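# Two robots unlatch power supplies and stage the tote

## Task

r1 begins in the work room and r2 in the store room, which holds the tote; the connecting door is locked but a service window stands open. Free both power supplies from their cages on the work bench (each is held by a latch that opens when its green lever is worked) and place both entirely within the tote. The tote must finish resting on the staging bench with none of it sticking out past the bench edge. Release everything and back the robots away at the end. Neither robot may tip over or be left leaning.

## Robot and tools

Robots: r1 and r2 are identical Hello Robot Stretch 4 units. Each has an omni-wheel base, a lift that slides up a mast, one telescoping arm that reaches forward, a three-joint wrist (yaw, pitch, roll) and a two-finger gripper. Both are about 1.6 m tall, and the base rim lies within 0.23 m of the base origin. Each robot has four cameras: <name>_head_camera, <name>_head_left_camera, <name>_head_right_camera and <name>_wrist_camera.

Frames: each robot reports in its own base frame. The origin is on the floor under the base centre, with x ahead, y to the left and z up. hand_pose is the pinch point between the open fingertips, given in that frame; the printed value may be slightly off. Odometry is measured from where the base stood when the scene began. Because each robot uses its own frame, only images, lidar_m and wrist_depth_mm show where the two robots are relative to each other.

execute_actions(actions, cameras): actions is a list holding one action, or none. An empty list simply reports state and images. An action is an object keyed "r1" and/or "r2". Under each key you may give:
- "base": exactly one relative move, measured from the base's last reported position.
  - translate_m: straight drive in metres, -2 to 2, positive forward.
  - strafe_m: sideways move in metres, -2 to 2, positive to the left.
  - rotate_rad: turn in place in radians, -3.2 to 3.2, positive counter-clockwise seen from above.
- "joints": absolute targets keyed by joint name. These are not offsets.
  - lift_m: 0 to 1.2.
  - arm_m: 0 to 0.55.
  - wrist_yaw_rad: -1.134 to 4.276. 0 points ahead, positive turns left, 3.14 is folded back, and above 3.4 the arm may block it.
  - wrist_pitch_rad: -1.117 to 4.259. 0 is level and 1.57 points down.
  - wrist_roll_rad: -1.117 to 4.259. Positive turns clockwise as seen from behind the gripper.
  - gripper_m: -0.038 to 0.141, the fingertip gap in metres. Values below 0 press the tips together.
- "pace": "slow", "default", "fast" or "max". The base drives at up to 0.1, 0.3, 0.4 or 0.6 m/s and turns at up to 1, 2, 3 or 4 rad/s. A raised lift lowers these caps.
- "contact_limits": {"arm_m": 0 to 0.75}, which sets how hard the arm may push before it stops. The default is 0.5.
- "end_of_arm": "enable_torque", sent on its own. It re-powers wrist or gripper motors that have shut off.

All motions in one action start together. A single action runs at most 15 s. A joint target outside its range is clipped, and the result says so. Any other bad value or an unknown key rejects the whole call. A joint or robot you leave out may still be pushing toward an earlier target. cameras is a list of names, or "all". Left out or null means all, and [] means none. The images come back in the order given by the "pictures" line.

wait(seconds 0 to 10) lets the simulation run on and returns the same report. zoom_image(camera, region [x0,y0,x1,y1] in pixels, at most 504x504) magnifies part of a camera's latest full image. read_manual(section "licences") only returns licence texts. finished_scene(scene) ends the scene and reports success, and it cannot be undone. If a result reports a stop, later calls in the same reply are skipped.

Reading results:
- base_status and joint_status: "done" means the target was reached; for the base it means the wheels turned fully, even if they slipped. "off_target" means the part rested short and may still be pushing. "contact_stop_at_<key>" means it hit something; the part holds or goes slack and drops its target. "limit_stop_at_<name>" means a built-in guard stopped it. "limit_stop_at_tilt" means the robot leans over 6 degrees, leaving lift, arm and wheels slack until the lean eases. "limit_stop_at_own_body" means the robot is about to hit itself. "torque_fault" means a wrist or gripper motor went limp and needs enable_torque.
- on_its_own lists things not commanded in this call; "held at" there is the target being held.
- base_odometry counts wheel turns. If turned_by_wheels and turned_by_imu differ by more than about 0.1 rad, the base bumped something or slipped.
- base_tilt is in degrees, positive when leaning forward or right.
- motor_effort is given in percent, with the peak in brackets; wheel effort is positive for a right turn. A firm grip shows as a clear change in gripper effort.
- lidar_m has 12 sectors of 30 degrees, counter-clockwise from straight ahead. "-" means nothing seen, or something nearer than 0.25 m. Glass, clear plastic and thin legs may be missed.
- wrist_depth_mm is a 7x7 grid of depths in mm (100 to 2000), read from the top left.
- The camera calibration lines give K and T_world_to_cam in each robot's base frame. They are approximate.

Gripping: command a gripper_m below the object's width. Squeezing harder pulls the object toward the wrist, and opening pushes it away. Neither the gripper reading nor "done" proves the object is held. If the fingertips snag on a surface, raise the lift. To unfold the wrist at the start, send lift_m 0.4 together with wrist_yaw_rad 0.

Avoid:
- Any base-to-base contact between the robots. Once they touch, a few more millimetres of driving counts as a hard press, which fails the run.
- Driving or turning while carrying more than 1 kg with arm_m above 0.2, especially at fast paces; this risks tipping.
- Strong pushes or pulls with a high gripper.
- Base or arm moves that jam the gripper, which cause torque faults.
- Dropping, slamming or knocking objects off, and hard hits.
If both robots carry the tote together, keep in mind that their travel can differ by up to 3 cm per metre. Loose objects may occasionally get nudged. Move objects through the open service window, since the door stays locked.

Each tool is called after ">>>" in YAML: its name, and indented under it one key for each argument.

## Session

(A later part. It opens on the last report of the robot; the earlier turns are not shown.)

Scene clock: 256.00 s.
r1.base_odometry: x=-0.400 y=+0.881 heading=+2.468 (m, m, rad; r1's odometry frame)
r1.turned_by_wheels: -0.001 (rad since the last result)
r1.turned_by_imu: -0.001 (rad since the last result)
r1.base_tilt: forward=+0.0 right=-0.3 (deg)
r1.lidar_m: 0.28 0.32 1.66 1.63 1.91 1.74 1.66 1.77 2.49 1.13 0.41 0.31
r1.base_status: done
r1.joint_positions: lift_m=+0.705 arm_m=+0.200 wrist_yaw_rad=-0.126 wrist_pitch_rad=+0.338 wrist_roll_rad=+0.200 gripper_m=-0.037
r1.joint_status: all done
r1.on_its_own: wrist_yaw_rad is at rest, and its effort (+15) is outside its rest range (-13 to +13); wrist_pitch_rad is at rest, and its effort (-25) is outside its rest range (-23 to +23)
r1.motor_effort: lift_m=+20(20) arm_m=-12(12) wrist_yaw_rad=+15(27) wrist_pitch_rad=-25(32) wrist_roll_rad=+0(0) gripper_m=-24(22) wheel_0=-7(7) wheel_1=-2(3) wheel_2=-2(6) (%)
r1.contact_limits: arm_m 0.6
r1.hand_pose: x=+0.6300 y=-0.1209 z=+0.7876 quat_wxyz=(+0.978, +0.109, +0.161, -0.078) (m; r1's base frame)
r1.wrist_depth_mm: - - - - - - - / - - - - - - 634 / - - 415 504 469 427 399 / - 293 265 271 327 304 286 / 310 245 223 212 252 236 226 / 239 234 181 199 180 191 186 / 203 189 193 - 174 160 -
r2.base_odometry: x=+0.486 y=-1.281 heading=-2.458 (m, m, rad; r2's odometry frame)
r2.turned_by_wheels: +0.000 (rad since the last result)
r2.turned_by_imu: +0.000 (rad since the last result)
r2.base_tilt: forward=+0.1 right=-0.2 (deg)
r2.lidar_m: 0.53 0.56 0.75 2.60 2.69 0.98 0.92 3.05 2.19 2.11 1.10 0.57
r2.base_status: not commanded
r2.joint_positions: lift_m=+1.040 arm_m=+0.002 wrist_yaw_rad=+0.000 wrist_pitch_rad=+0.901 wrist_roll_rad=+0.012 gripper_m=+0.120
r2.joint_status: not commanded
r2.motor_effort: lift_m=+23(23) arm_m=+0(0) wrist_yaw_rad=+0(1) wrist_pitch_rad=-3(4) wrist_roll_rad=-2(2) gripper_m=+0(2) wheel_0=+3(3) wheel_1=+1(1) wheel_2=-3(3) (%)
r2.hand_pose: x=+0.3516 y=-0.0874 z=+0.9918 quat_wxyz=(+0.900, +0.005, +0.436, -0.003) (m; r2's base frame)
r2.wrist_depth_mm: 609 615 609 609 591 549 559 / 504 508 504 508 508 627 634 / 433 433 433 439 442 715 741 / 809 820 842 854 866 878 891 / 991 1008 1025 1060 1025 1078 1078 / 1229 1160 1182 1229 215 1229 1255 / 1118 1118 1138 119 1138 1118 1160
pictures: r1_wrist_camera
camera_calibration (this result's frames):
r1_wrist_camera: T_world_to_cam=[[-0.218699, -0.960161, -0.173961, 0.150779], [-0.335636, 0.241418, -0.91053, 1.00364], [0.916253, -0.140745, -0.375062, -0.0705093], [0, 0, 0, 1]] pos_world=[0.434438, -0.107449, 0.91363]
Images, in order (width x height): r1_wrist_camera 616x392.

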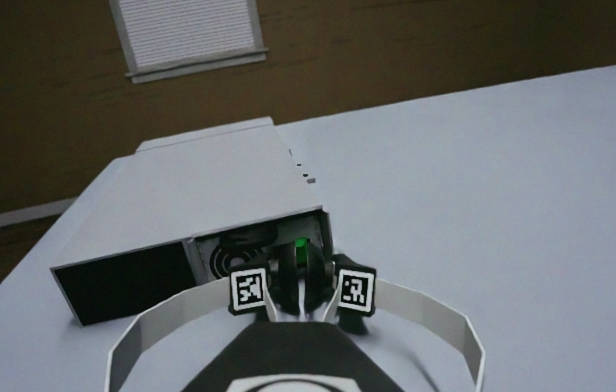

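>>> execute_actions:
  actions:
    - {"r1":{"joints":{"arm_m":0.16,"gripper_m":0.012,"wrist_roll_rad":0}}}
  cameras: []

>>> execute_actions:
  actions:
    - {"r1":{"base":{"strafe_m":0.028},"joints":{"arm_m":0.19,"wrist_yaw_rad":-0.28,"wrist_pitch_rad":0.29,"lift_m":0.697}}}
  cameras: ["r1_wrist_camera"]

Scene clock: 259.03 s.
r1.base_odometry: x=-0.400 y=+0.881 heading=+2.469 (m, m, rad; r1's odometry frame)
r1.turned_by_wheels: +0.001 (rad since the last result)
r1.turned_by_imu: +0.001 (rad since the last result)
r1.base_tilt: forward=-0.1 right=-0.4 (deg)
r1.lidar_m: 0.30 0.33 1.68 1.63 1.89 1.74 1.64 1.74 2.48 1.10 0.40 0.31
r1.base_status: not commanded
r1.joint_positions: lift_m=+0.705 arm_m=+0.162 wrist_yaw_rad=-0.120 wrist_pitch_rad=+0.332 wrist_roll_rad=+0.000 gripper_m=+0.012
r1.joint_status: all done
r1.motor_effort: lift_m=+20(20) arm_m=-9(16) wrist_yaw_rad=-1(16) wrist_pitch_rad=-7(23) wrist_roll_rad=-1(5) gripper_m=-5(26) wheel_0=-1(6) wheel_1=+0(2) wheel_2=+1(2) (%)
r1.hand_pose: x=+0.5927 y=-0.1195 z=+0.7891 quat_wxyz=(+0.984, +0.010, +0.165, -0.059) (m; r1's base frame)
r1.wrist_depth_mm: - - - - - - - / - - - - - - - / - 554 389 492 597 640 683 / 1160 289 273 278 389 397 407 / 265 266 264 262 286 290 293 / 211 213 187 194 206 227 228 / 177 173 186 - 186 186 193
r2.base_odometry: x=+0.486 y=-1.281 heading=-2.458 (m, m, rad; r2's odometry frame)
r2.turned_by_wheels: +0.000 (rad since the last result)
r2.turned_by_imu: +0.001 (rad since the last result)
r2.base_tilt: forward=+0.1 right=-0.2 (deg)
r2.lidar_m: 0.54 0.56 0.78 2.60 2.71 0.98 0.92 3.06 2.21 2.12 1.12 0.56
r2.base_status: not commanded
r2.joint_positions: lift_m=+1.040 arm_m=+0.002 wrist_yaw_rad=+0.000 wrist_pitch_rad=+0.901 wrist_roll_rad=+0.012 gripper_m=+0.120
r2.joint_status: not commanded
r2.motor_effort: lift_m=+23(23) arm_m=+0(0) wrist_yaw_rad=+0(1) wrist_pitch_rad=-4(3) wrist_roll_rad=-1(0) gripper_m=+0(0) wheel_0=+3(3) wheel_1=+1(1) wheel_2=-3(3) (%)
r2.hand_pose: x=+0.3516 y=-0.0874 z=+0.9918 quat_wxyz=(+0.900, +0.005, +0.436, -0.003) (m; r2's base frame)
r2.wrist_depth_mm: 609 609 609 609 585 554 564 / 504 508 508 504 500 627 634 / 433 433 433 439 445 707 732 / 820 820 831 854 866 866 891 / 991 1008 1025 1042 1025 1078 1098 / 1205 1160 1182 1255 215 1205 1229 / 1138 1118 1138 119 1138 1138 1138
pictures: none
No camera images: the call's "cameras" was empty. Leave "cameras" out to get every camera's image.

Scene clock: 259.93 s.
r1.base_odometry: x=-0.417 y=+0.859 heading=+2.469 (m, m, rad; r1's odometry frame)
r1.turned_by_wheels: +0.000 (rad since the last result)
r1.turned_by_imu: +0.000 (rad since the last result)
r1.base_tilt: forward=-0.1 right=-0.4 (deg)
r1.lidar_m: 0.26 0.33 1.65 1.60 1.88 1.72 1.69 1.77 2.50 1.12 0.41 0.30
r1.base_status: done
r1.joint_positions: lift_m=+0.697 arm_m=+0.188 wrist_yaw_rad=-0.280 wrist_pitch_rad=+0.293 wrist_roll_rad=+0.000 gripper_m=+0.012
r1.joint_status: all done
r1.motor_effort: lift_m=+17(18) arm_m=+9(13) wrist_yaw_rad=-2(3) wrist_pitch_rad=-8(9) wrist_roll_rad=+0(4) gripper_m=-5(4) wheel_0=+1(4) wheel_1=-1(8) wheel_2=+1(1) (%)
r1.hand_pose: x=+0.6007 y=-0.1603 z=+0.7923 quat_wxyz=(+0.980, +0.020, +0.144, -0.138) (m; r1's base frame)
r1.wrist_depth_mm: - - - - - - - / - - - - - - - / - 492 433 661 707 723 788 / 364 263 268 377 415 424 436 / 254 277 246 257 297 300 301 / 215 218 188 193 209 231 233 / 178 173 187 - 187 187 194
r2.base_odometry: x=+0.486 y=-1.281 heading=-2.458 (m, m, rad; r2's odometry frame)
r2.turned_by_wheels: +0.000 (rad since the last result)
r2.turned_by_imu: +0.000 (rad since the last result)
r2.base_tilt: forward=+0.1 right=-0.2 (deg)
r2.lidar_m: 0.53 0.58 0.79 2.60 2.72 0.95 0.92 3.04 2.20 2.12 1.11 0.56
r2.base_status: not commanded
r2.joint_positions: lift_m=+1.040 arm_m=+0.002 wrist_yaw_rad=+0.000 wrist_pitch_rad=+0.901 wrist_roll_rad=+0.012 gripper_m=+0.120
r2.joint_status: not commanded
r2.motor_effort: lift_m=+23(23) arm_m=-1(0) wrist_yaw_rad=+0(0) wrist_pitch_rad=-3(4) wrist_roll_rad=+0(3) gripper_m=+0(1) wheel_0=+3(2) wheel_1=+1(1) wheel_2=-3(3) (%)
r2.hand_pose: x=+0.3516 y=-0.0874 z=+0.9918 quat_wxyz=(+0.900, +0.005, +0.436, -0.003) (m; r2's base frame)
r2.wrist_depth_mm: 603 615 609 609 585 549 559 / 504 504 508 504 504 627 634 / 433 433 430 439 445 715 741 / 820 831 842 842 854 866 878 / 1008 1008 1025 1042 1025 1078 1078 / 1182 1182 1182 1229 216 1255 1229 / 1160 1118 1138 119 1138 1138 1138
pictures: r1_wrist_camera
camera_calibration (this result's frames):
r1_wrist_camera: T_world_to_cam=[[-0.306128, -0.951918, 0.0117182, 0.0140476], [-0.314679, 0.0895654, -0.944963, 0.99794], [0.898478, -0.292967, -0.326968, -0.099253], [0, 0, 0, 1]] pos_world=[0.407508, -0.105087, 0.910399]
Images, in order (width x height): r1_wrist_camera 616x392.

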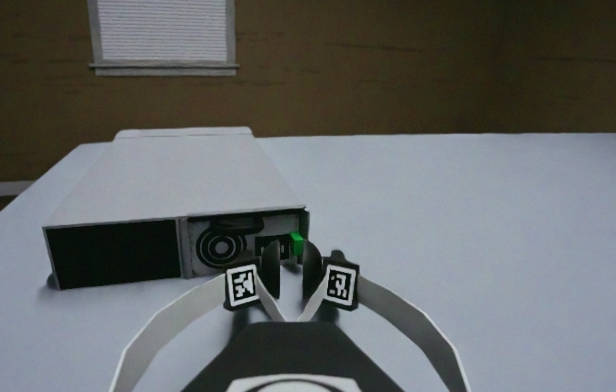

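>>> execute_actions:
  actions:
    - {"r1":{"base":{"strafe_m":-0.008},"joints":{"arm_m":0.212},"pace":"slow","contact_limits":{"arm_m":0.3}}}
  cameras: ["r1_wrist_camera"]

>>> zoom_image:
  camera: "r1_wrist_camera"
  region: [220, 200, 370, 310]

Scene clock: 261.30 s.
r1.base_odometry: x=-0.412 y=+0.866 heading=+2.469 (m, m, rad; r1's odometry frame)
r1.turned_by_wheels: +0.000 (rad since the last result)
r1.turned_by_imu: +0.000 (rad since the last result)
r1.base_tilt: forward=-0.1 right=-0.4 (deg)
r1.lidar_m: 0.29 0.30 1.65 1.60 1.89 1.72 1.65 1.71 2.52 1.12 0.41 0.33
r1.base_status: done
r1.joint_positions: lift_m=+0.697 arm_m=+0.210 wrist_yaw_rad=-0.281 wrist_pitch_rad=+0.293 wrist_roll_rad=+0.000 gripper_m=+0.012
r1.joint_status: all done
r1.motor_effort: lift_m=+17(17) arm_m=+10(13) wrist_yaw_rad=+0(1) wrist_pitch_rad=-9(9) wrist_roll_rad=+0(1) gripper_m=-4(6) wheel_0=+1(5) wheel_1=+1(0) wheel_2=+0(0) (%)
r1.contact_limits: arm_m 0.3
r1.hand_pose: x=+0.6223 y=-0.1605 z=+0.7922 quat_wxyz=(+0.980, +0.021, +0.144, -0.138) (m; r1's base frame)
r1.wrist_depth_mm: - - - - - - - / - - - - - - - / - 424 436 668 707 723 788 / 334 264 268 375 413 424 436 / 210 250 220 235 296 297 303 / 211 217 190 194 208 230 232 / 178 176 187 - 187 186 194
r2.base_odometry: x=+0.486 y=-1.281 heading=-2.458 (m, m, rad; r2's odometry frame)
r2.turned_by_wheels: +0.000 (rad since the last result)
r2.turned_by_imu: +0.000 (rad since the last result)
r2.base_tilt: forward=+0.1 right=-0.3 (deg)
r2.lidar_m: 0.52 0.56 0.81 2.58 2.69 0.96 0.92 3.02 2.20 2.11 1.10 0.57
r2.base_status: not commanded
r2.joint_positions: lift_m=+1.040 arm_m=+0.002 wrist_yaw_rad=+0.000 wrist_pitch_rad=+0.901 wrist_roll_rad=+0.012 gripper_m=+0.120
r2.joint_status: not commanded
r2.motor_effort: lift_m=+23(23) arm_m=-1(0) wrist_yaw_rad=+0(0) wrist_pitch_rad=-4(4) wrist_roll_rad=-2(4) gripper_m=-1(1) wheel_0=+3(3) wheel_1=+1(1) wheel_2=-3(3) (%)
r2.hand_pose: x=+0.3516 y=-0.0874 z=+0.9918 quat_wxyz=(+0.900, +0.005, +0.436, -0.003) (m; r2's base frame)
r2.wrist_depth_mm: 603 609 615 609 591 554 559 / 508 504 504 508 504 627 640 / 433 433 433 436 442 715 741 / 809 820 842 842 866 866 891 / 1008 1025 1025 1042 1025 1078 1098 / 1229 1160 1205 1229 216 1229 1255 / 1138 1138 1160 119 1138 1138 1118
pictures: r1_wrist_camera
camera_calibration (this result's frames):
r1_wrist_camera: T_world_to_cam=[[-0.307095, -0.951607, 0.0117231, 0.0210839], [-0.314675, 0.0899087, -0.944932, 1.00477], [0.898149, -0.293873, -0.327058, -0.118632], [0, 0, 0, 1]] pos_world=[0.4292, -0.105136, 0.910392]
Images, in order (width x height): r1_wrist_camera 616x392.

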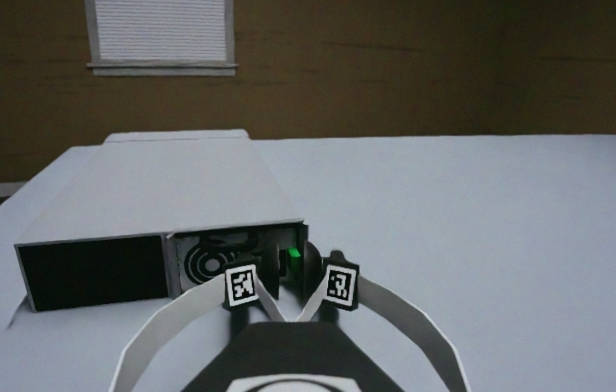

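Region (220, 200, 370, 310) of r1_wrist_camera's 616x392 image, scaled by 3.360; it fills the top 370 rows of this view, and the rest is white.

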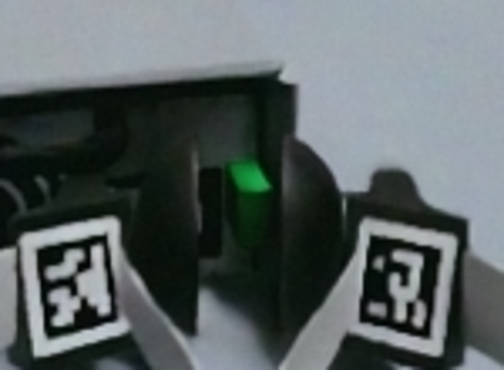

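Same as before with offset +0.006. Repeat seating, with more left strafe to seat the right dome deep.

>>> execute_actions:
  actions:
    - {"r1":{"base":{"strafe_m":0.006},"joints":{"gripper_m":0.005,"arm_m":0.209},"pace":"slow","contact_limits":{"arm_m":0.3}}}
  cameras: []

>>> execute_actions:
  actions:
    - {"r1":{"base":{"strafe_m":0.007},"joints":{"gripper_m":0.003,"arm_m":0.216,"lift_m":0.696},"pace":"slow","contact_limits":{"arm_m":0.3}}}
  cameras: []

>>> execute_actions:
  actions:
    - {"r1":{"joints":{"gripper_m":-0.017,"arm_m":0.223,"lift_m":0.695},"pace":"slow","contact_limits":{"arm_m":0.4}}}
  cameras: ["r1_wrist_camera"]

>>> zoom_image:
  camera: "r1_wrist_camera"
  region: [220, 200, 370, 310]

Scene clock: 262.30 s.
r1.base_odometry: x=-0.416 y=+0.861 heading=+2.469 (m, m, rad; r1's odometry frame)
r1.turned_by_wheels: +0.000 (rad since the last result)
r1.turned_by_imu: +0.000 (rad since the last result)
r1.base_tilt: forward=-0.1 right=-0.4 (deg)
r1.lidar_m: 0.26 0.32 1.67 1.60 1.86 1.71 1.69 1.75 2.48 1.14 0.40 0.32
r1.base_status: done
r1.joint_positions: lift_m=+0.697 arm_m=+0.210 wrist_yaw_rad=-0.283 wrist_pitch_rad=+0.293 wrist_roll_rad=+0.000 gripper_m=+0.005
r1.joint_status: all done
r1.motor_effort: lift_m=+17(17) arm_m=-7(10) wrist_yaw_rad=+4(6) wrist_pitch_rad=-9(8) wrist_roll_rad=-2(3) gripper_m=-7(6) wheel_0=-3(8) wheel_1=-1(8) wheel_2=+0(0) (%)
r1.contact_limits: arm_m 0.3
r1.hand_pose: x=+0.6220 y=-0.1610 z=+0.7922 quat_wxyz=(+0.979, +0.021, +0.144, -0.139) (m; r1's base frame)
r1.wrist_depth_mm: - - - - - - - / - - - - - - - / - 427 436 668 699 741 778 / 349 262 268 379 415 424 436 / 224 258 222 232 296 301 303 / 211 217 186 192 210 231 232 / 178 174 187 - 186 187 195
r2.base_odometry: x=+0.486 y=-1.281 heading=-2.458 (m, m, rad; r2's odometry frame)
r2.turned_by_wheels: +0.000 (rad since the last result)
r2.turned_by_imu: +0.000 (rad since the last result)
r2.base_tilt: forward=+0.1 right=-0.2 (deg)
r2.lidar_m: 0.54 0.57 0.76 2.60 2.72 0.98 0.91 3.04 2.20 2.12 1.13 0.55
r2.base_status: not commanded
r2.joint_positions: lift_m=+1.040 arm_m=+0.002 wrist_yaw_rad=+0.000 wrist_pitch_rad=+0.901 wrist_roll_rad=+0.012 gripper_m=+0.120
r2.joint_status: not commanded
r2.motor_effort: lift_m=+23(23) arm_m=-1(1) wrist_yaw_rad=+0(0) wrist_pitch_rad=-4(4) wrist_roll_rad=-2(3) gripper_m=+0(0) wheel_0=+3(3) wheel_1=+1(1) wheel_2=-3(3) (%)
r2.hand_pose: x=+0.3516 y=-0.0874 z=+0.9918 quat_wxyz=(+0.900, +0.005, +0.436, -0.003) (m; r2's base frame)
r2.wrist_depth_mm: 609 603 615 609 585 554 559 / 504 508 508 508 504 621 634 / 433 433 430 439 445 715 750 / 809 831 842 842 866 878 891 / 1008 1008 1025 1042 1008 1078 1078 / 1205 1182 1182 1229 216 1229 1255 / 1138 1118 1138 119 1138 1118 1138
pictures: none
No camera images: the call's "cameras" was empty. Leave "cameras" out to get every camera's image.

Scene clock: 263.10 s.
r1.base_odometry: x=-0.420 y=+0.856 heading=+2.469 (m, m, rad; r1's odometry frame)
r1.turned_by_wheels: +0.000 (rad since the last result)
r1.turned_by_imu: +0.000 (rad since the last result)
r1.base_tilt: forward=-0.1 right=-0.3 (deg)
r1.lidar_m: 0.30 2.49 1.64 1.60 1.86 1.72 1.67 1.79 2.49 1.10 0.44 0.31
r1.base_status: done
r1.joint_positions: lift_m=+0.696 arm_m=+0.214 wrist_yaw_rad=-0.286 wrist_pitch_rad=+0.292 wrist_roll_rad=+0.000 gripper_m=+0.003
r1.joint_status: all done
r1.on_its_own: wrist_yaw_rad is at rest, and its effort (+17) is outside its rest range (-13 to +13)
r1.motor_effort: lift_m=+16(18) arm_m=+10(7) wrist_yaw_rad=+17(17) wrist_pitch_rad=-5(8) wrist_roll_rad=-3(2) gripper_m=-7(5) wheel_0=-5(8) wheel_1=+1(4) wheel_2=-2(1) (%)
r1.contact_limits: arm_m 0.3
r1.hand_pose: x=+0.6254 y=-0.1619 z=+0.7914 quat_wxyz=(+0.979, +0.021, +0.144, -0.141) (m; r1's base frame)
r1.wrist_depth_mm: - - - - - - - / - - - - - - - / - 424 430 668 691 723 778 / 359 260 267 375 413 424 436 / 224 257 220 231 294 298 303 / 211 216 185 206 184 230 230 / 177 172 186 - 185 186 193
r2.base_odometry: x=+0.486 y=-1.281 heading=-2.458 (m, m, rad; r2's odometry frame)
r2.turned_by_wheels: +0.000 (rad since the last result)
r2.turned_by_imu: +0.000 (rad since the last result)
r2.base_tilt: forward=+0.1 right=-0.2 (deg)
r2.lidar_m: 0.54 0.56 0.79 2.59 2.73 0.96 0.92 3.06 2.22 2.11 1.13 0.56
r2.base_status: not commanded
r2.joint_positions: lift_m=+1.040 arm_m=+0.002 wrist_yaw_rad=+0.000 wrist_pitch_rad=+0.901 wrist_roll_rad=+0.012 gripper_m=+0.120
r2.joint_status: not commanded
r2.motor_effort: lift_m=+23(22) arm_m=+0(0) wrist_yaw_rad=+0(0) wrist_pitch_rad=-3(4) wrist_roll_rad=-2(4) gripper_m=+0(2) wheel_0=+2(3) wheel_1=+1(1) wheel_2=-3(3) (%)
r2.hand_pose: x=+0.3516 y=-0.0874 z=+0.9918 quat_wxyz=(+0.900, +0.005, +0.436, -0.003) (m; r2's base frame)
r2.wrist_depth_mm: 603 609 603 603 585 554 564 / 508 508 504 512 504 621 634 / 433 433 433 436 442 715 741 / 820 831 831 842 866 878 866 / 991 1008 1008 1060 1025 1078 1098 / 1205 1160 1205 1229 216 1205 1255 / 1138 1098 1138 119 1138 1138 1160
pictures: none
No camera images: the call's "cameras" was empty. Leave "cameras" out to get every camera's image.

Scene clock: 264.10 s.
r1.base_odometry: x=-0.420 y=+0.856 heading=+2.469 (m, m, rad; r1's odometry frame)
r1.turned_by_wheels: +0.000 (rad since the last result)
r1.turned_by_imu: +0.000 (rad since the last result)
r1.base_tilt: forward=-0.2 right=-0.3 (deg)
r1.lidar_m: 0.30 0.36 1.64 1.59 1.88 1.73 1.67 1.79 2.47 1.12 0.44 0.33
r1.base_status: not commanded
r1.joint_positions: lift_m=+0.695 arm_m=+0.221 wrist_yaw_rad=-0.291 wrist_pitch_rad=+0.294 wrist_roll_rad=+0.000 gripper_m=-0.017
r1.joint_status: all done
r1.on_its_own: wrist_yaw_rad is at rest, and its effort (+29) is outside its rest range (-13 to +13)
r1.motor_effort: lift_m=+16(17) arm_m=+13(16) wrist_yaw_rad=+29(33) wrist_pitch_rad=-14(13) wrist_roll_rad=-3(2) gripper_m=-14(12) wheel_0=-2(5) wheel_1=+1(1) wheel_2=-6(6) (%)
r1.contact_limits: arm_m 0.4
r1.hand_pose: x=+0.6311 y=-0.1629 z=+0.7899 quat_wxyz=(+0.979, +0.021, +0.145, -0.143) (m; r1's base frame)
r1.wrist_depth_mm: - - - - - - - / - - - - - - - / - 410 424 640 676 723 768 / 342 254 262 366 407 415 427 / 215 254 211 228 289 294 296 / 207 211 185 202 183 226 229 / 175 170 184 - 189 183 191
r2.base_odometry: x=+0.486 y=-1.281 heading=-2.458 (m, m, rad; r2's odometry frame)
r2.turned_by_wheels: +0.000 (rad since the last result)
r2.turned_by_imu: +0.000 (rad since the last result)
r2.base_tilt: forward=+0.1 right=-0.3 (deg)
r2.lidar_m: 0.54 0.56 0.80 2.61 2.72 0.97 0.91 3.06 2.22 2.12 1.15 0.55
r2.base_status: not commanded
r2.joint_positions: lift_m=+1.040 arm_m=+0.002 wrist_yaw_rad=+0.000 wrist_pitch_rad=+0.901 wrist_roll_rad=+0.012 gripper_m=+0.120
r2.joint_status: not commanded
r2.motor_effort: lift_m=+23(23) arm_m=+0(0) wrist_yaw_rad=+0(0) wrist_pitch_rad=-4(4) wrist_roll_rad=-2(2) gripper_m=-1(2) wheel_0=+3(3) wheel_1=+1(1) wheel_2=-3(3) (%)
r2.hand_pose: x=+0.3516 y=-0.0874 z=+0.9918 quat_wxyz=(+0.900, +0.005, +0.436, -0.003) (m; r2's base frame)
r2.wrist_depth_mm: 609 609 609 615 591 549 559 / 504 508 504 504 504 634 634 / 433 433 433 439 442 715 732 / 820 831 831 842 854 866 891 / 1008 1008 1025 1042 1025 1078 1098 / 1229 1182 1182 1229 216 1205 1229 / 1138 1118 1138 119 1138 1118 1138
pictures: r1_wrist_camera
camera_calibration (this result's frames):
r1_wrist_camera: T_world_to_cam=[[-0.316412, -0.948549, 0.0117766, 0.0279218], [-0.315044, 0.0933651, -0.944473, 1.006], [0.894779, -0.302553, -0.328377, -0.126183], [0, 0, 0, 1]] pos_world=[0.438676, -0.105617, 0.908378]
Images, in order (width x height): r1_wrist_camera 616x392.

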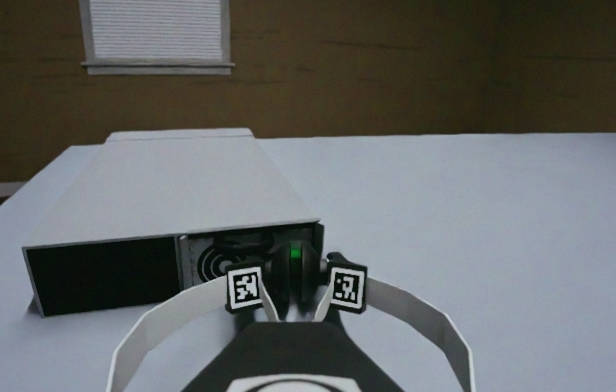

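Region (220, 200, 370, 310) of r1_wrist_camera's 616x392 image, scaled by 3.360; it fills the top 370 rows of this view, and the rest is white.

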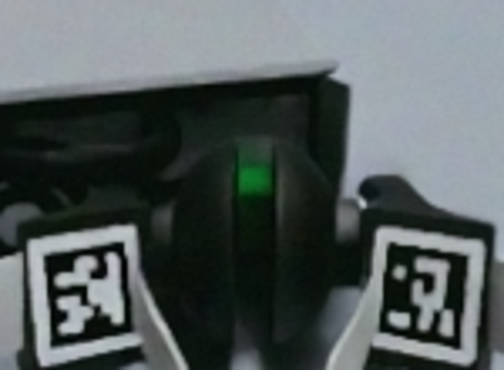

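Now full close while pushed in, then strafe right against wall.

>>> execute_actions:
  actions:
    - {"r1":{"base":{"strafe_m":-0.004},"joints":{"gripper_m":-0.038,"arm_m":0.23,"lift_m":0.693},"pace":"slow","contact_limits":{"arm_m":0.4}}}
  cameras: []

>>> execute_actions:
  actions:
    - {"r1":{"base":{"strafe_m":-0.008},"joints":{"arm_m":0.229},"pace":"slow","contact_limits":{"arm_m":0.4}}}
  cameras: ["r1_wrist_camera"]

>>> zoom_image:
  camera: "r1_wrist_camera"
  region: [220, 200, 370, 310]

Scene clock: 265.27 s.
r1.base_odometry: x=-0.417 y=+0.858 heading=+2.468 (m, m, rad; r1's odometry frame)
r1.turned_by_wheels: -0.001 (rad since the last result)
r1.turned_by_imu: +0.007 (rad since the last result)
r1.base_tilt: forward=-0.1 right=-0.3 (deg)
r1.lidar_m: 0.29 0.33 1.66 1.60 1.89 1.75 1.67 1.78 2.55 1.05 0.44 0.29
r1.base_status: done
r1.joint_positions: lift_m=+0.693 arm_m=+0.227 wrist_yaw_rad=-0.297 wrist_pitch_rad=+0.294 wrist_roll_rad=+0.000 gripper_m=-0.038
r1.joint_status: all done
r1.on_its_own: wrist_yaw_rad is at rest, and its effort (+48) is outside its rest range (-13 to +13)
r1.motor_effort: lift_m=+14(15) arm_m=+16(21) wrist_yaw_rad=+48(55) wrist_pitch_rad=-13(14) wrist_roll_rad=-1(2) gripper_m=-17(17) wheel_0=+1(3) wheel_1=+1(4) wheel_2=-12(12) (%)
r1.contact_limits: arm_m 0.4
r1.hand_pose: x=+0.6364 y=-0.1645 z=+0.7880 quat_wxyz=(+0.978, +0.022, +0.145, -0.147) (m; r1's base frame)
r1.wrist_depth_mm: - - - - - - - / - - - - - - - / - 410 415 640 676 707 759 / 336 252 257 342 402 413 427 / 206 244 208 224 286 291 294 / 204 202 180 204 179 224 227 / 173 171 182 - 188 181 190
r2.base_odometry: x=+0.486 y=-1.281 heading=-2.458 (m, m, rad; r2's odometry frame)
r2.turned_by_wheels: +0.000 (rad since the last result)
r2.turned_by_imu: +0.000 (rad since the last result)
r2.base_tilt: forward=+0.1 right=-0.1 (deg)
r2.lidar_m: 0.53 0.57 0.79 2.58 2.72 0.95 0.91 3.06 2.20 2.12 1.10 0.57
r2.base_status: not commanded
r2.joint_positions: lift_m=+1.040 arm_m=+0.002 wrist_yaw_rad=+0.000 wrist_pitch_rad=+0.901 wrist_roll_rad=+0.012 gripper_m=+0.120
r2.joint_status: not commanded
r2.motor_effort: lift_m=+22(23) arm_m=+0(0) wrist_yaw_rad=-1(0) wrist_pitch_rad=-4(4) wrist_roll_rad=-4(2) gripper_m=-1(1) wheel_0=+3(3) wheel_1=+1(1) wheel_2=-3(3) (%)
r2.hand_pose: x=+0.3516 y=-0.0874 z=+0.9918 quat_wxyz=(+0.900, +0.005, +0.436, -0.003) (m; r2's base frame)
r2.wrist_depth_mm: 609 615 609 609 591 559 564 / 504 504 504 504 508 627 634 / 430 433 433 439 442 715 741 / 798 831 831 842 854 878 891 / 991 1008 1025 1042 1025 1098 1078 / 1205 1182 1182 1229 216 1229 1255 / 1138 1138 1138 119 1160 1118 1138
pictures: none
No camera images: the call's "cameras" was empty. Leave "cameras" out to get every camera's image.

Scene clock: 266.07 s.
r1.base_odometry: x=-0.412 y=+0.864 heading=+2.468 (m, m, rad; r1's odometry frame)
r1.turned_by_wheels: +0.000 (rad since the last result)
r1.turned_by_imu: +0.002 (rad since the last result)
r1.base_tilt: forward=-0.1 right=-0.4 (deg)
r1.lidar_m: 0.29 0.33 1.66 1.63 1.88 1.70 1.66 1.76 2.53 1.08 0.44 0.32
r1.base_status: done
r1.joint_positions: lift_m=+0.693 arm_m=+0.227 wrist_yaw_rad=-0.295 wrist_pitch_rad=+0.295 wrist_roll_rad=+0.000 gripper_m=-0.038
r1.joint_status: all done
r1.on_its_own: wrist_yaw_rad is at rest, and its effort (+43) is outside its rest range (-13 to +13)
r1.motor_effort: lift_m=+14(14) arm_m=+11(13) wrist_yaw_rad=+43(48) wrist_pitch_rad=-15(16) wrist_roll_rad=-1(2) gripper_m=-14(16) wheel_0=+8(6) wheel_1=+2(5) wheel_2=-10(10) (%)
r1.contact_limits: arm_m 0.4
r1.hand_pose: x=+0.6366 y=-0.1640 z=+0.7878 quat_wxyz=(+0.978, +0.022, +0.145, -0.146) (m; r1's base frame)
r1.wrist_depth_mm: - - - - - - - / - - - - - - - / - 402 413 640 676 707 741 / 325 251 257 362 399 415 427 / 201 242 208 223 286 290 291 / 205 201 181 201 181 224 224 / 173 170 182 - 188 181 189
r2.base_odometry: x=+0.486 y=-1.281 heading=-2.458 (m, m, rad; r2's odometry frame)
r2.turned_by_wheels: +0.000 (rad since the last result)
r2.turned_by_imu: +0.000 (rad since the last result)
r2.base_tilt: forward=+0.2 right=-0.2 (deg)
r2.lidar_m: 0.53 0.57 0.78 2.60 2.74 0.97 0.91 3.03 2.21 2.12 1.12 0.56
r2.base_status: not commanded
r2.joint_positions: lift_m=+1.040 arm_m=+0.002 wrist_yaw_rad=+0.000 wrist_pitch_rad=+0.901 wrist_roll_rad=+0.012 gripper_m=+0.120
r2.joint_status: not commanded
r2.motor_effort: lift_m=+23(23) arm_m=+0(1) wrist_yaw_rad=+0(1) wrist_pitch_rad=-5(4) wrist_roll_rad=-2(2) gripper_m=-2(1) wheel_0=+3(3) wheel_1=+1(1) wheel_2=-3(3) (%)
r2.hand_pose: x=+0.3516 y=-0.0874 z=+0.9918 quat_wxyz=(+0.900, +0.005, +0.436, -0.003) (m; r2's base frame)
r2.wrist_depth_mm: 603 609 609 609 591 554 559 / 504 508 508 508 508 621 634 / 433 433 436 439 442 715 741 / 820 831 831 854 866 866 878 / 991 1008 1025 1042 1025 1060 1078 / 1182 1160 1182 1229 216 1205 1281 / 1160 1118 1138 119 1138 1138 1138
pictures: r1_wrist_camera
camera_calibration (this result's frames):
r1_wrist_camera: T_world_to_cam=[[-0.321025, -0.946996, 0.0118737, 0.0317137], [-0.31553, 0.0951246, -0.944136, 1.00616], [0.892963, -0.306838, -0.329343, -0.130935], [0, 0, 0, 1]] pos_world=[0.444574, -0.105853, 0.906449]
Images, in order (width x height): r1_wrist_camera 616x392.

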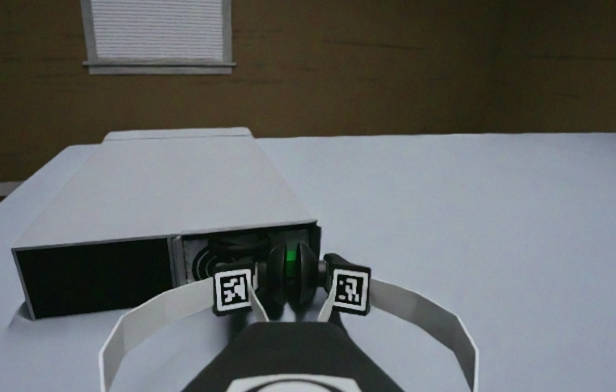

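Region (220, 200, 370, 310) of r1_wrist_camera's 616x392 image, scaled by 3.360; it fills the top 370 rows of this view, and the rest is white.

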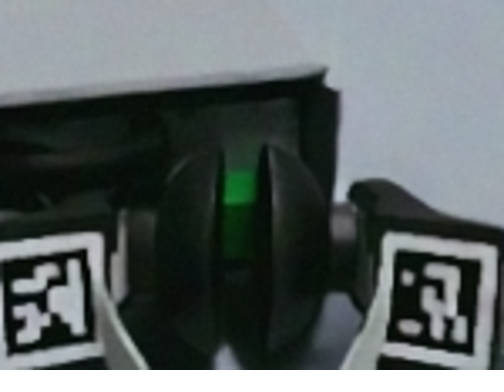

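>>> execute_actions:
  actions:
    - {"r1":{"base":{"strafe_m":-0.008},"joints":{"arm_m":0.221},"pace":"slow","contact_limits":{"arm_m":0.6}}}
  cameras: ["r1_wrist_camera"]

>>> zoom_image:
  camera: "r1_wrist_camera"
  region: [220, 200, 370, 310]

Scene clock: 267.10 s.
r1.base_odometry: x=-0.407 y=+0.871 heading=+2.468 (m, m, rad; r1's odometry frame)
r1.turned_by_wheels: +0.000 (rad since the last result)
r1.turned_by_imu: +0.001 (rad since the last result)
r1.base_tilt: forward=+0.0 right=-0.4 (deg)
r1.lidar_m: 0.29 0.31 1.65 1.60 1.89 1.74 1.68 1.79 2.50 1.06 0.43 0.33
r1.base_status: done
r1.joint_positions: lift_m=+0.693 arm_m=+0.222 wrist_yaw_rad=-0.284 wrist_pitch_rad=+0.293 wrist_roll_rad=+0.000 gripper_m=-0.037
r1.joint_status: all done
r1.motor_effort: lift_m=+16(16) arm_m=-7(11) wrist_yaw_rad=+10(42) wrist_pitch_rad=-11(16) wrist_roll_rad=-2(0) gripper_m=-18(18) wheel_0=+2(11) wheel_1=+0(2) wheel_2=-3(10) (%)
r1.contact_limits: arm_m 0.6
r1.hand_pose: x=+0.6337 y=-0.1612 z=+0.7881 quat_wxyz=(+0.979, +0.021, +0.145, -0.140) (m; r1's base frame)
r1.wrist_depth_mm: - - - - - - - / - - - - - - - / - 404 413 640 661 707 759 / 303 253 257 364 399 413 424 / 204 242 210 224 287 291 294 / 203 200 183 203 180 225 224 / 173 170 182 - 188 178 188
r2.base_odometry: x=+0.486 y=-1.281 heading=-2.458 (m, m, rad; r2's odometry frame)
r2.turned_by_wheels: +0.000 (rad since the last result)
r2.turned_by_imu: +0.000 (rad since the last result)
r2.base_tilt: forward=+0.2 right=-0.2 (deg)
r2.lidar_m: 0.54 0.55 0.81 2.60 2.69 0.98 0.92 3.04 2.20 2.08 1.11 0.56
r2.base_status: not commanded
r2.joint_positions: lift_m=+1.040 arm_m=+0.002 wrist_yaw_rad=+0.000 wrist_pitch_rad=+0.901 wrist_roll_rad=+0.012 gripper_m=+0.120
r2.joint_status: not commanded
r2.motor_effort: lift_m=+23(23) arm_m=+0(1) wrist_yaw_rad=+0(0) wrist_pitch_rad=-4(4) wrist_roll_rad=-2(4) gripper_m=-2(1) wheel_0=+3(3) wheel_1=+1(1) wheel_2=-3(3) (%)
r2.hand_pose: x=+0.3516 y=-0.0874 z=+0.9918 quat_wxyz=(+0.900, +0.005, +0.436, -0.003) (m; r2's base frame)
r2.wrist_depth_mm: 609 609 609 609 591 554 559 / 508 508 504 504 504 627 640 / 436 433 436 439 442 707 741 / 820 820 842 831 854 878 891 / 991 1008 1025 1060 1025 1078 1098 / 1229 1182 1182 1229 216 1229 1255 / 1160 1118 1138 119 1138 1138 1118
pictures: r1_wrist_camera
camera_calibration (this result's frames):
r1_wrist_camera: T_world_to_cam=[[-0.30989, -0.950697, 0.0119477, 0.0256981], [-0.315192, 0.0908682, -0.944668, 1.00482], [0.897008, -0.296509, -0.327811, -0.129517], [0, 0, 0, 1]] pos_world=[0.44085, -0.105277, 0.906453]
Images, in order (width x height): r1_wrist_camera 616x392.

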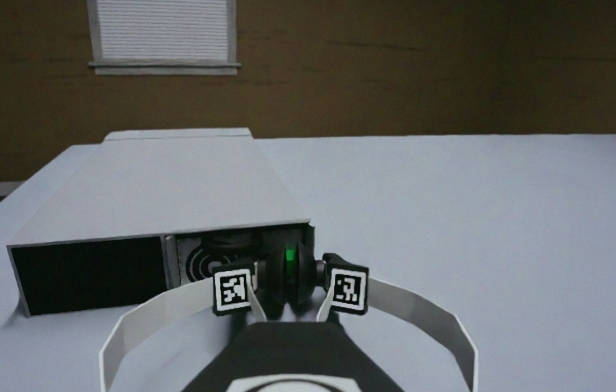

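Region (220, 200, 370, 310) of r1_wrist_camera's 616x392 image, scaled by 3.360; it fills the top 370 rows of this view, and the rest is white.

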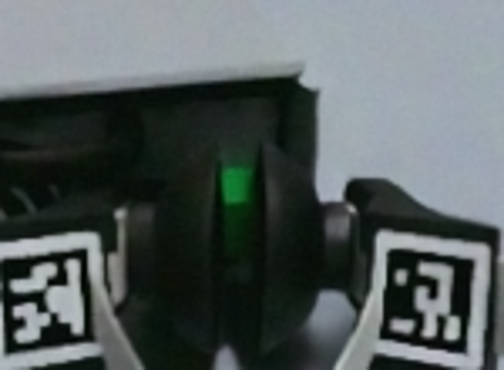

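>>> execute_actions:
  actions:
    - {"r1":{"joints":{"arm_m":0.216,"lift_m":0.692},"pace":"slow","contact_limits":{"arm_m":0.6}}}
  cameras: []

>>> execute_actions:
  actions:
    - {"r1":{"joints":{"arm_m":0.2135},"pace":"slow","contact_limits":{"arm_m":0.6}}}
  cameras: ["r1_wrist_camera"]

>>> zoom_image:
  camera: "r1_wrist_camera"
  region: [220, 200, 370, 310]

Scene clock: 268.00 s.
r1.base_odometry: x=-0.407 y=+0.871 heading=+2.468 (m, m, rad; r1's odometry frame)
r1.turned_by_wheels: +0.000 (rad since the last result)
r1.turned_by_imu: +0.000 (rad since the last result)
r1.base_tilt: forward=+0.0 right=-0.4 (deg)
r1.lidar_m: 0.29 0.33 1.68 1.61 1.88 1.71 1.66 1.75 2.52 1.06 0.42 0.31
r1.base_status: not commanded
r1.joint_positions: lift_m=+0.692 arm_m=+0.218 wrist_yaw_rad=-0.276 wrist_pitch_rad=+0.290 wrist_roll_rad=+0.000 gripper_m=-0.037
r1.joint_status: all done
r1.on_its_own: wrist_yaw_rad is at rest, and its effort (-14) is outside its rest range (-13 to +13)
r1.motor_effort: lift_m=+17(17) arm_m=-13(13) wrist_yaw_rad=-14(14) wrist_pitch_rad=-1(11) wrist_roll_rad=-1(1) gripper_m=-24(25) wheel_0=-1(2) wheel_1=-1(0) wheel_2=+2(3) (%)
r1.contact_limits: arm_m 0.6
r1.hand_pose: x=+0.6313 y=-0.1594 z=+0.7879 quat_wxyz=(+0.980, +0.020, +0.143, -0.136) (m; r1's base frame)
r1.wrist_depth_mm: - - - - - - - / - - - - - - - / - 418 424 661 691 732 768 / 329 253 258 366 404 413 424 / 202 253 213 224 289 294 296 / 206 203 179 202 179 224 225 / 173 170 182 - 188 178 189
r2.base_odometry: x=+0.486 y=-1.281 heading=-2.458 (m, m, rad; r2's odometry frame)
r2.turned_by_wheels: +0.000 (rad since the last result)
r2.turned_by_imu: +0.000 (rad since the last result)
r2.base_tilt: forward=+0.1 right=-0.2 (deg)
r2.lidar_m: 0.53 0.56 0.80 2.58 2.72 0.98 0.93 3.03 2.22 2.12 1.12 0.56
r2.base_status: not commanded
r2.joint_positions: lift_m=+1.040 arm_m=+0.002 wrist_yaw_rad=+0.000 wrist_pitch_rad=+0.901 wrist_roll_rad=+0.012 gripper_m=+0.120
r2.joint_status: not commanded
r2.motor_effort: lift_m=+22(23) arm_m=-1(0) wrist_yaw_rad=+0(0) wrist_pitch_rad=-4(4) wrist_roll_rad=-2(2) gripper_m=-1(2) wheel_0=+2(3) wheel_1=+1(1) wheel_2=-3(3) (%)
r2.hand_pose: x=+0.3516 y=-0.0874 z=+0.9918 quat_wxyz=(+0.900, +0.005, +0.436, -0.003) (m; r2's base frame)
r2.wrist_depth_mm: 609 609 609 615 597 554 559 / 508 508 508 508 508 627 634 / 430 433 433 436 445 707 741 / 820 820 842 854 866 878 891 / 991 1008 1025 1025 1042 1078 1078 / 1205 1182 1182 1229 216 1229 1229 / 1118 1098 1138 119 1138 1118 1138
pictures: none
No camera images: the call's "cameras" was empty. Leave "cameras" out to get every camera's image.

Scene clock: 268.60 s.
r1.base_odometry: x=-0.407 y=+0.871 heading=+2.468 (m, m, rad; r1's odometry frame)
r1.turned_by_wheels: +0.000 (rad since the last result)
r1.turned_by_imu: +0.000 (rad since the last result)
r1.base_tilt: forward=+0.0 right=-0.3 (deg)
r1.lidar_m: 0.30 0.34 1.67 1.62 1.89 1.72 1.65 1.78 2.51 1.04 0.42 0.30
r1.base_status: not commanded
r1.joint_positions: lift_m=+0.692 arm_m=+0.216 wrist_yaw_rad=-0.272 wrist_pitch_rad=+0.289 wrist_roll_rad=+0.000 gripper_m=-0.037
r1.joint_status: all done
r1.on_its_own: wrist_yaw_rad is at rest, and its effort (-25) is outside its rest range (-13 to +13)
r1.motor_effort: lift_m=+18(18) arm_m=-15(14) wrist_yaw_rad=-25(24) wrist_pitch_rad=+3(2) wrist_roll_rad=-1(2) gripper_m=-27(27) wheel_0=-4(4) wheel_1=-2(2) wheel_2=+5(5) (%)
r1.contact_limits: arm_m 0.6
r1.hand_pose: x=+0.6300 y=-0.1585 z=+0.7881 quat_wxyz=(+0.980, +0.020, +0.143, -0.134) (m; r1's base frame)
r1.wrist_depth_mm: - - - - - - - / - - - - - - - / - 418 424 668 691 732 778 / 330 253 259 368 407 415 430 / 210 253 215 225 289 293 296 / 206 204 179 204 179 224 225 / 173 169 182 - 188 178 190
r2.base_odometry: x=+0.486 y=-1.281 heading=-2.458 (m, m, rad; r2's odometry frame)
r2.turned_by_wheels: +0.000 (rad since the last result)
r2.turned_by_imu: +0.000 (rad since the last result)
r2.base_tilt: forward=+0.1 right=-0.2 (deg)
r2.lidar_m: 0.52 0.56 0.78 2.60 2.71 0.97 0.90 3.07 2.22 2.11 1.11 0.57
r2.base_status: not commanded
r2.joint_positions: lift_m=+1.040 arm_m=+0.002 wrist_yaw_rad=+0.000 wrist_pitch_rad=+0.901 wrist_roll_rad=+0.012 gripper_m=+0.120
r2.joint_status: not commanded
r2.motor_effort: lift_m=+23(23) arm_m=-1(1) wrist_yaw_rad=+0(0) wrist_pitch_rad=-3(4) wrist_roll_rad=-2(2) gripper_m=+0(0) wheel_0=+3(3) wheel_1=+1(1) wheel_2=-3(3) (%)
r2.hand_pose: x=+0.3516 y=-0.0874 z=+0.9918 quat_wxyz=(+0.900, +0.005, +0.436, -0.003) (m; r2's base frame)
r2.wrist_depth_mm: 603 609 609 615 585 554 559 / 504 512 508 504 508 627 640 / 430 436 433 436 442 707 741 / 809 820 842 854 854 866 891 / 991 1008 1025 1042 1025 1078 1078 / 1205 1205 1182 1229 215 1229 1281 / 1138 1118 1160 119 1138 1160 1138
pictures: r1_wrist_camera
camera_calibration (this result's frames):
r1_wrist_camera: T_world_to_cam=[[-0.298888, -0.954215, 0.0118106, 0.0197323], [-0.312273, 0.0861032, -0.946082, 1.00192], [0.901749, -0.286461, -0.323711, -0.129985], [0, 0, 0, 1]] pos_world=[0.435983, -0.104675, 0.905586]
Images, in order (width x height): r1_wrist_camera 616x392.

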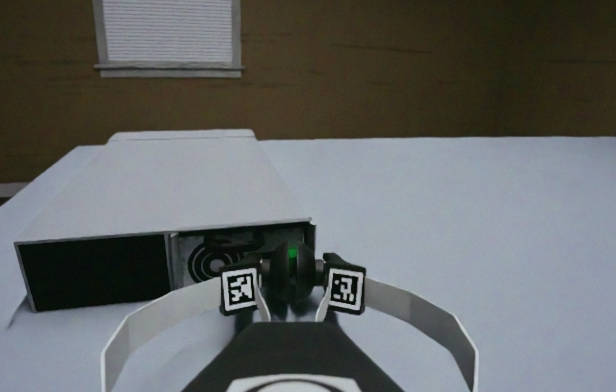

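Region (220, 200, 370, 310) of r1_wrist_camera's 616x392 image, scaled by 3.360; it fills the top 370 rows of this view, and the rest is white.

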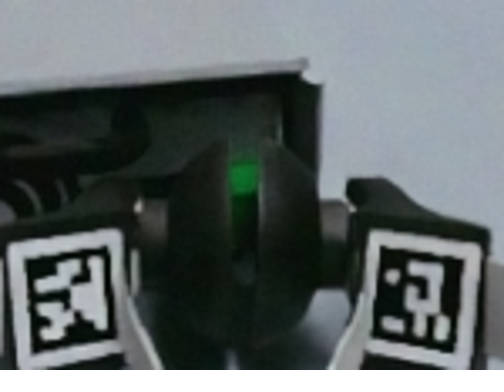

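>>> execute_actions:
  actions:
    - {"r1":{"joints":{"arm_m":0.2115},"pace":"slow","contact_limits":{"arm_m":0.6}}}
  cameras: ["r1_wrist_camera"]

>>> zoom_image:
  camera: "r1_wrist_camera"
  region: [220, 200, 370, 310]

Scene clock: 269.27 s.
r1.base_odometry: x=-0.407 y=+0.871 heading=+2.468 (m, m, rad; r1's odometry frame)
r1.turned_by_wheels: +0.000 (rad since the last result)
r1.turned_by_imu: +0.000 (rad since the last result)
r1.base_tilt: forward=+0.0 right=-0.4 (deg)
r1.lidar_m: 0.30 0.31 1.66 1.62 1.90 1.71 1.66 1.78 2.52 1.07 0.44 0.31
r1.base_status: not commanded
r1.joint_positions: lift_m=+0.692 arm_m=+0.214 wrist_yaw_rad=-0.273 wrist_pitch_rad=+0.289 wrist_roll_rad=+0.000 gripper_m=-0.037
r1.joint_status: all done
r1.on_its_own: wrist_yaw_rad is at rest, and its effort (-24) is outside its rest range (-13 to +13)
r1.motor_effort: lift_m=+18(18) arm_m=-15(16) wrist_yaw_rad=-24(26) wrist_pitch_rad=+1(2) wrist_roll_rad=+0(3) gripper_m=-28(26) wheel_0=-4(5) wheel_1=-2(2) wheel_2=+5(6) (%)
r1.contact_limits: arm_m 0.6
r1.hand_pose: x=+0.6278 y=-0.1587 z=+0.7882 quat_wxyz=(+0.980, +0.020, +0.143, -0.135) (m; r1's base frame)
r1.wrist_depth_mm: - - - - - - - / - - - - - - - / - 418 430 668 691 732 788 / 327 254 262 373 407 418 430 / 219 254 217 229 287 293 296 / 207 203 179 203 179 225 226 / 174 169 183 - 188 179 189
r2.base_odometry: x=+0.486 y=-1.281 heading=-2.458 (m, m, rad; r2's odometry frame)
r2.turned_by_wheels: +0.000 (rad since the last result)
r2.turned_by_imu: +0.000 (rad since the last result)
r2.base_tilt: forward=+0.1 right=-0.2 (deg)
r2.lidar_m: 0.52 0.55 0.78 2.58 2.70 0.96 0.91 3.03 2.21 2.12 1.12 0.56
r2.base_status: not commanded
r2.joint_positions: lift_m=+1.040 arm_m=+0.002 wrist_yaw_rad=+0.000 wrist_pitch_rad=+0.901 wrist_roll_rad=+0.012 gripper_m=+0.120
r2.joint_status: not commanded
r2.motor_effort: lift_m=+23(23) arm_m=-1(0) wrist_yaw_rad=+0(0) wrist_pitch_rad=-5(4) wrist_roll_rad=-1(1) gripper_m=+0(1) wheel_0=+2(3) wheel_1=+1(1) wheel_2=-3(3) (%)
r2.hand_pose: x=+0.3516 y=-0.0874 z=+0.9918 quat_wxyz=(+0.900, +0.005, +0.436, -0.003) (m; r2's base frame)
r2.wrist_depth_mm: 603 609 609 615 585 554 559 / 508 504 508 504 504 627 640 / 433 433 433 436 442 715 741 / 820 820 831 842 878 866 891 / 991 1008 1025 1042 1025 1098 1078 / 1229 1182 1205 1229 215 1255 1229 / 1138 1138 1138 119 1118 1098 1138
pictures: r1_wrist_camera
camera_calibration (this result's frames):
r1_wrist_camera: T_world_to_cam=[[-0.299413, -0.95405, 0.0118051, 0.0193021], [-0.312062, 0.0862284, -0.946141, 1.00121], [0.901648, -0.286971, -0.323541, -0.128175], [0, 0, 0, 1]] pos_world=[0.433788, -0.1047, 0.905591]
Images, in order (width x height): r1_wrist_camera 616x392.

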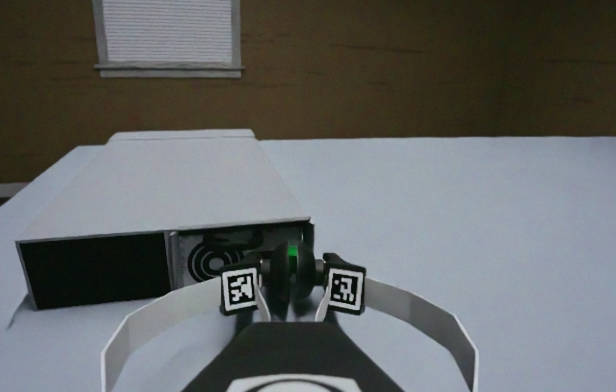

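Region (220, 200, 370, 310) of r1_wrist_camera's 616x392 image, scaled by 3.360; it fills the top 370 rows of this view, and the rest is white.

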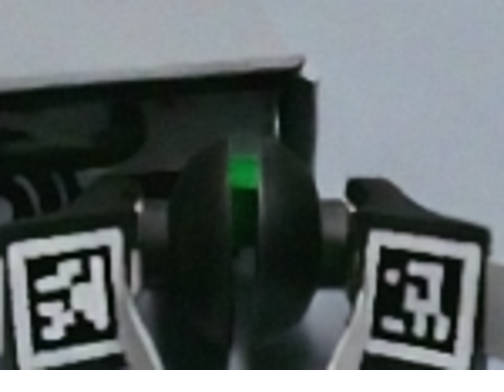

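>>> execute_actions:
  actions:
    - {"r1":{"joints":{"arm_m":0.13,"gripper_m":0.03}}}
  cameras: []

>>> execute_actions:
  actions:
    - {"r1":{"base":{"strafe_m":-0.053},"joints":{"arm_m":0.14,"gripper_m":0.062,"lift_m":0.724,"wrist_yaw_rad":0.0}}}
  cameras: []

>>> execute_actions:
  actions:
    - {"r1":{"joints":{"arm_m":0.166,"wrist_roll_rad":0.33,"wrist_pitch_rad":0.35,"lift_m":0.722},"pace":"slow"}}
  cameras: ["r1_wrist_camera"]

>>> zoom_image:
  camera: "r1_wrist_camera"
  region: [170, 190, 400, 320]

Scene clock: 271.33 s.
r1.base_odometry: x=-0.407 y=+0.871 heading=+2.468 (m, m, rad; r1's odometry frame)
r1.turned_by_wheels: +0.000 (rad since the last result)
r1.turned_by_imu: +0.000 (rad since the last result)
r1.base_tilt: forward=+0.0 right=-0.4 (deg)
r1.lidar_m: 0.30 0.32 1.67 1.62 1.91 1.72 1.68 1.77 2.52 1.06 0.42 0.31
r1.base_status: not commanded
r1.joint_positions: lift_m=+0.692 arm_m=+0.132 wrist_yaw_rad=-0.280 wrist_pitch_rad=+0.292 wrist_roll_rad=+0.000 gripper_m=+0.030
r1.joint_status: all done
r1.motor_effort: lift_m=+18(18) arm_m=-9(15) wrist_yaw_rad=-1(23) wrist_pitch_rad=-6(6) wrist_roll_rad=-2(1) gripper_m=-5(28) wheel_0=+0(4) wheel_1=-1(2) wheel_2=+1(6) (%)
r1.hand_pose: x=+0.5438 y=-0.1604 z=+0.7873 quat_wxyz=(+0.980, +0.020, +0.144, -0.138) (m; r1's base frame)
r1.wrist_depth_mm: - - - - - - - / - - - - - - - / - 410 418 654 676 723 750 / 340 319 298 392 399 413 424 / 264 271 263 282 287 291 293 / 207 211 192 211 189 224 224 / 173 170 182 - 181 181 187
r2.base_odometry: x=+0.486 y=-1.281 heading=-2.458 (m, m, rad; r2's odometry frame)
r2.turned_by_wheels: +0.000 (rad since the last result)
r2.turned_by_imu: +0.001 (rad since the last result)
r2.base_tilt: forward=+0.2 right=-0.2 (deg)
r2.lidar_m: 0.53 0.57 0.79 2.61 2.70 0.98 0.91 3.04 2.19 2.11 1.13 0.55
r2.base_status: not commanded
r2.joint_positions: lift_m=+1.040 arm_m=+0.002 wrist_yaw_rad=+0.000 wrist_pitch_rad=+0.901 wrist_roll_rad=+0.012 gripper_m=+0.120
r2.joint_status: not commanded
r2.motor_effort: lift_m=+22(23) arm_m=-1(0) wrist_yaw_rad=+0(0) wrist_pitch_rad=-4(4) wrist_roll_rad=-1(2) gripper_m=-2(1) wheel_0=+3(3) wheel_1=+1(1) wheel_2=-3(3) (%)
r2.hand_pose: x=+0.3516 y=-0.0874 z=+0.9918 quat_wxyz=(+0.900, +0.005, +0.436, -0.003) (m; r2's base frame)
r2.wrist_depth_mm: 609 609 615 615 591 554 559 / 508 504 508 508 504 627 640 / 436 436 433 439 442 707 741 / 820 831 842 854 854 878 878 / 991 1025 1025 1042 1008 1078 1098 / 1229 1160 1182 1229 216 1229 1229 / 1160 1138 1138 119 1138 1118 1138
pictures: none
No camera images: the call's "cameras" was empty. Leave "cameras" out to get every camera's image.

Scene clock: 272.47 s.
r1.base_odometry: x=-0.374 y=+0.912 heading=+2.468 (m, m, rad; r1's odometry frame)
r1.turned_by_wheels: +0.000 (rad since the last result)
r1.turned_by_imu: +0.001 (rad since the last result)
r1.base_tilt: forward=+0.0 right=-0.3 (deg)
r1.lidar_m: 0.27 0.30 1.72 1.67 1.97 1.72 1.67 1.78 2.50 1.06 0.42 0.32
r1.base_status: done
r1.joint_positions: lift_m=+0.724 arm_m=+0.138 wrist_yaw_rad=+0.000 wrist_pitch_rad=+0.292 wrist_roll_rad=+0.000 gripper_m=+0.062
r1.joint_status: all done
r1.motor_effort: lift_m=+23(24) arm_m=+8(10) wrist_yaw_rad=-2(6) wrist_pitch_rad=-7(5) wrist_roll_rad=-1(2) gripper_m=-1(2) wheel_0=-1(5) wheel_1=+2(5) wheel_2=+1(2) (%)
r1.hand_pose: x=+0.5856 y=-0.0875 z=+0.8189 quat_wxyz=(+0.989, +0.000, +0.145, +0.000) (m; r1's base frame)
r1.wrist_depth_mm: - - - - - - - / - - - - - - - / - - - - - - - / - 455 343 379 492 508 517 / 336 315 278 283 347 355 359 / 253 256 242 258 199 274 274 / 212 213 221 - 229 221 227
r2.base_odometry: x=+0.486 y=-1.281 heading=-2.458 (m, m, rad; r2's odometry frame)
r2.turned_by_wheels: +0.000 (rad since the last result)
r2.turned_by_imu: +0.000 (rad since the last result)
r2.base_tilt: forward=+0.1 right=-0.2 (deg)
r2.lidar_m: 0.52 0.58 0.77 2.60 2.69 0.99 0.91 3.07 2.19 2.10 1.12 0.58
r2.base_status: not commanded
r2.joint_positions: lift_m=+1.040 arm_m=+0.002 wrist_yaw_rad=+0.000 wrist_pitch_rad=+0.901 wrist_roll_rad=+0.012 gripper_m=+0.120
r2.joint_status: not commanded
r2.motor_effort: lift_m=+23(23) arm_m=+0(1) wrist_yaw_rad=+0(0) wrist_pitch_rad=-3(4) wrist_roll_rad=-1(2) gripper_m=+0(2) wheel_0=+3(3) wheel_1=+1(1) wheel_2=-3(3) (%)
r2.hand_pose: x=+0.3516 y=-0.0874 z=+0.9918 quat_wxyz=(+0.900, +0.005, +0.436, -0.003) (m; r2's base frame)
r2.wrist_depth_mm: 609 609 609 609 591 554 564 / 508 504 504 504 504 627 640 / 430 436 433 439 442 715 741 / 820 820 831 842 866 878 891 / 991 1008 1025 1060 1025 1060 1098 / 1229 1160 1205 1255 215 1255 1255 / 1138 1118 1138 119 1138 1118 1138
pictures: none
No camera images: the call's "cameras" was empty. Leave "cameras" out to get every camera's image.

Scene clock: 273.77 s.
r1.base_odometry: x=-0.374 y=+0.912 heading=+2.468 (m, m, rad; r1's odometry frame)
r1.turned_by_wheels: +0.000 (rad since the last result)
r1.turned_by_imu: +0.000 (rad since the last result)
r1.base_tilt: forward=+0.0 right=-0.4 (deg)
r1.lidar_m: 0.28 0.33 1.70 1.65 1.95 1.71 1.67 1.81 2.46 1.02 0.42 0.29
r1.base_status: not commanded
r1.joint_positions: lift_m=+0.722 arm_m=+0.164 wrist_yaw_rad=+0.000 wrist_pitch_rad=+0.352 wrist_roll_rad=+0.330 gripper_m=+0.062
r1.joint_status: all done
r1.motor_effort: lift_m=+17(22) arm_m=+9(8) wrist_yaw_rad=+0(1) wrist_pitch_rad=-4(5) wrist_roll_rad=+2(1) gripper_m=-3(3) wheel_0=+0(0) wheel_1=+2(2) wheel_2=+1(1) (%)
r1.hand_pose: x=+0.6061 y=-0.0875 z=+0.8011 quat_wxyz=(+0.971, +0.162, +0.173, -0.029) (m; r1's base frame)
r1.wrist_depth_mm: - - - - - - - / - - - - - 574 500 / - - 500 480 459 387 347 / - - 322 300 338 298 268 / - 301 253 264 252 239 222 / 1661 279 237 229 198 198 187 / 256 232 226 - 185 168 -
r2.base_odometry: x=+0.486 y=-1.281 heading=-2.458 (m, m, rad; r2's odometry frame)
r2.turned_by_wheels: +0.000 (rad since the last result)
r2.turned_by_imu: +0.000 (rad since the last result)
r2.base_tilt: forward=+0.1 right=-0.2 (deg)
r2.lidar_m: 0.53 0.54 0.78 2.59 2.67 0.96 0.92 3.05 2.19 2.11 1.11 0.56
r2.base_status: not commanded
r2.joint_positions: lift_m=+1.040 arm_m=+0.002 wrist_yaw_rad=+0.000 wrist_pitch_rad=+0.901 wrist_roll_rad=+0.012 gripper_m=+0.120
r2.joint_status: not commanded
r2.motor_effort: lift_m=+23(23) arm_m=+0(0) wrist_yaw_rad=+0(0) wrist_pitch_rad=-3(4) wrist_roll_rad=+0(1) gripper_m=-1(1) wheel_0=+2(3) wheel_1=+1(1) wheel_2=-3(3) (%)
r2.hand_pose: x=+0.3516 y=-0.0874 z=+0.9918 quat_wxyz=(+0.900, +0.005, +0.436, -0.003) (m; r2's base frame)
r2.wrist_depth_mm: 609 609 609 615 591 549 559 / 504 508 508 508 504 627 640 / 430 433 436 436 445 707 732 / 809 820 831 842 854 866 891 / 976 1025 1025 1042 1008 1078 1098 / 1205 1160 1205 1205 215 1229 1255 / 1160 1138 1118 119 1138 1118 1118
pictures: r1_wrist_camera
camera_calibration (this result's frames):
r1_wrist_camera: T_world_to_cam=[[-0.142163, -0.946402, -0.290021, 0.227761], [-0.364022, 0.322451, -0.873793, 0.994733], [0.920477, -0.018647, -0.390352, -0.0184884], [0, 0, 0, 1]] pos_world=[0.411502, -0.105544, 0.928028]
Images, in order (width x height): r1_wrist_camera 616x392.

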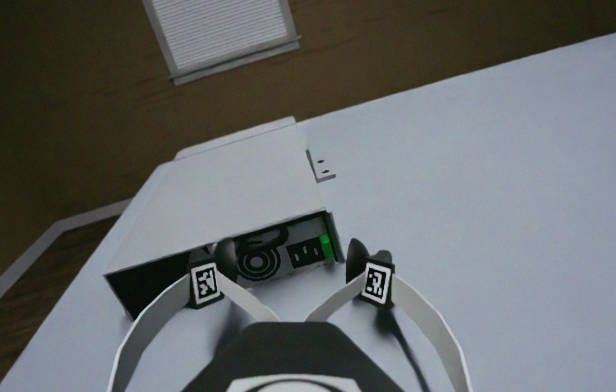

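Region (170, 190, 400, 320) of r1_wrist_camera's 616x392 image, scaled by 2.191; it fills the top 285 rows of this view, and the rest is white.

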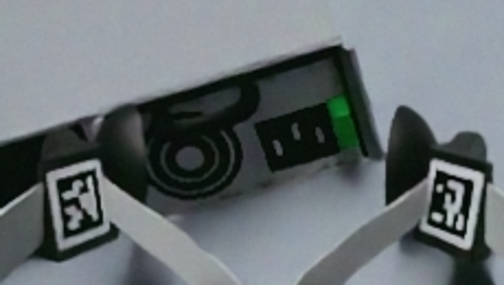

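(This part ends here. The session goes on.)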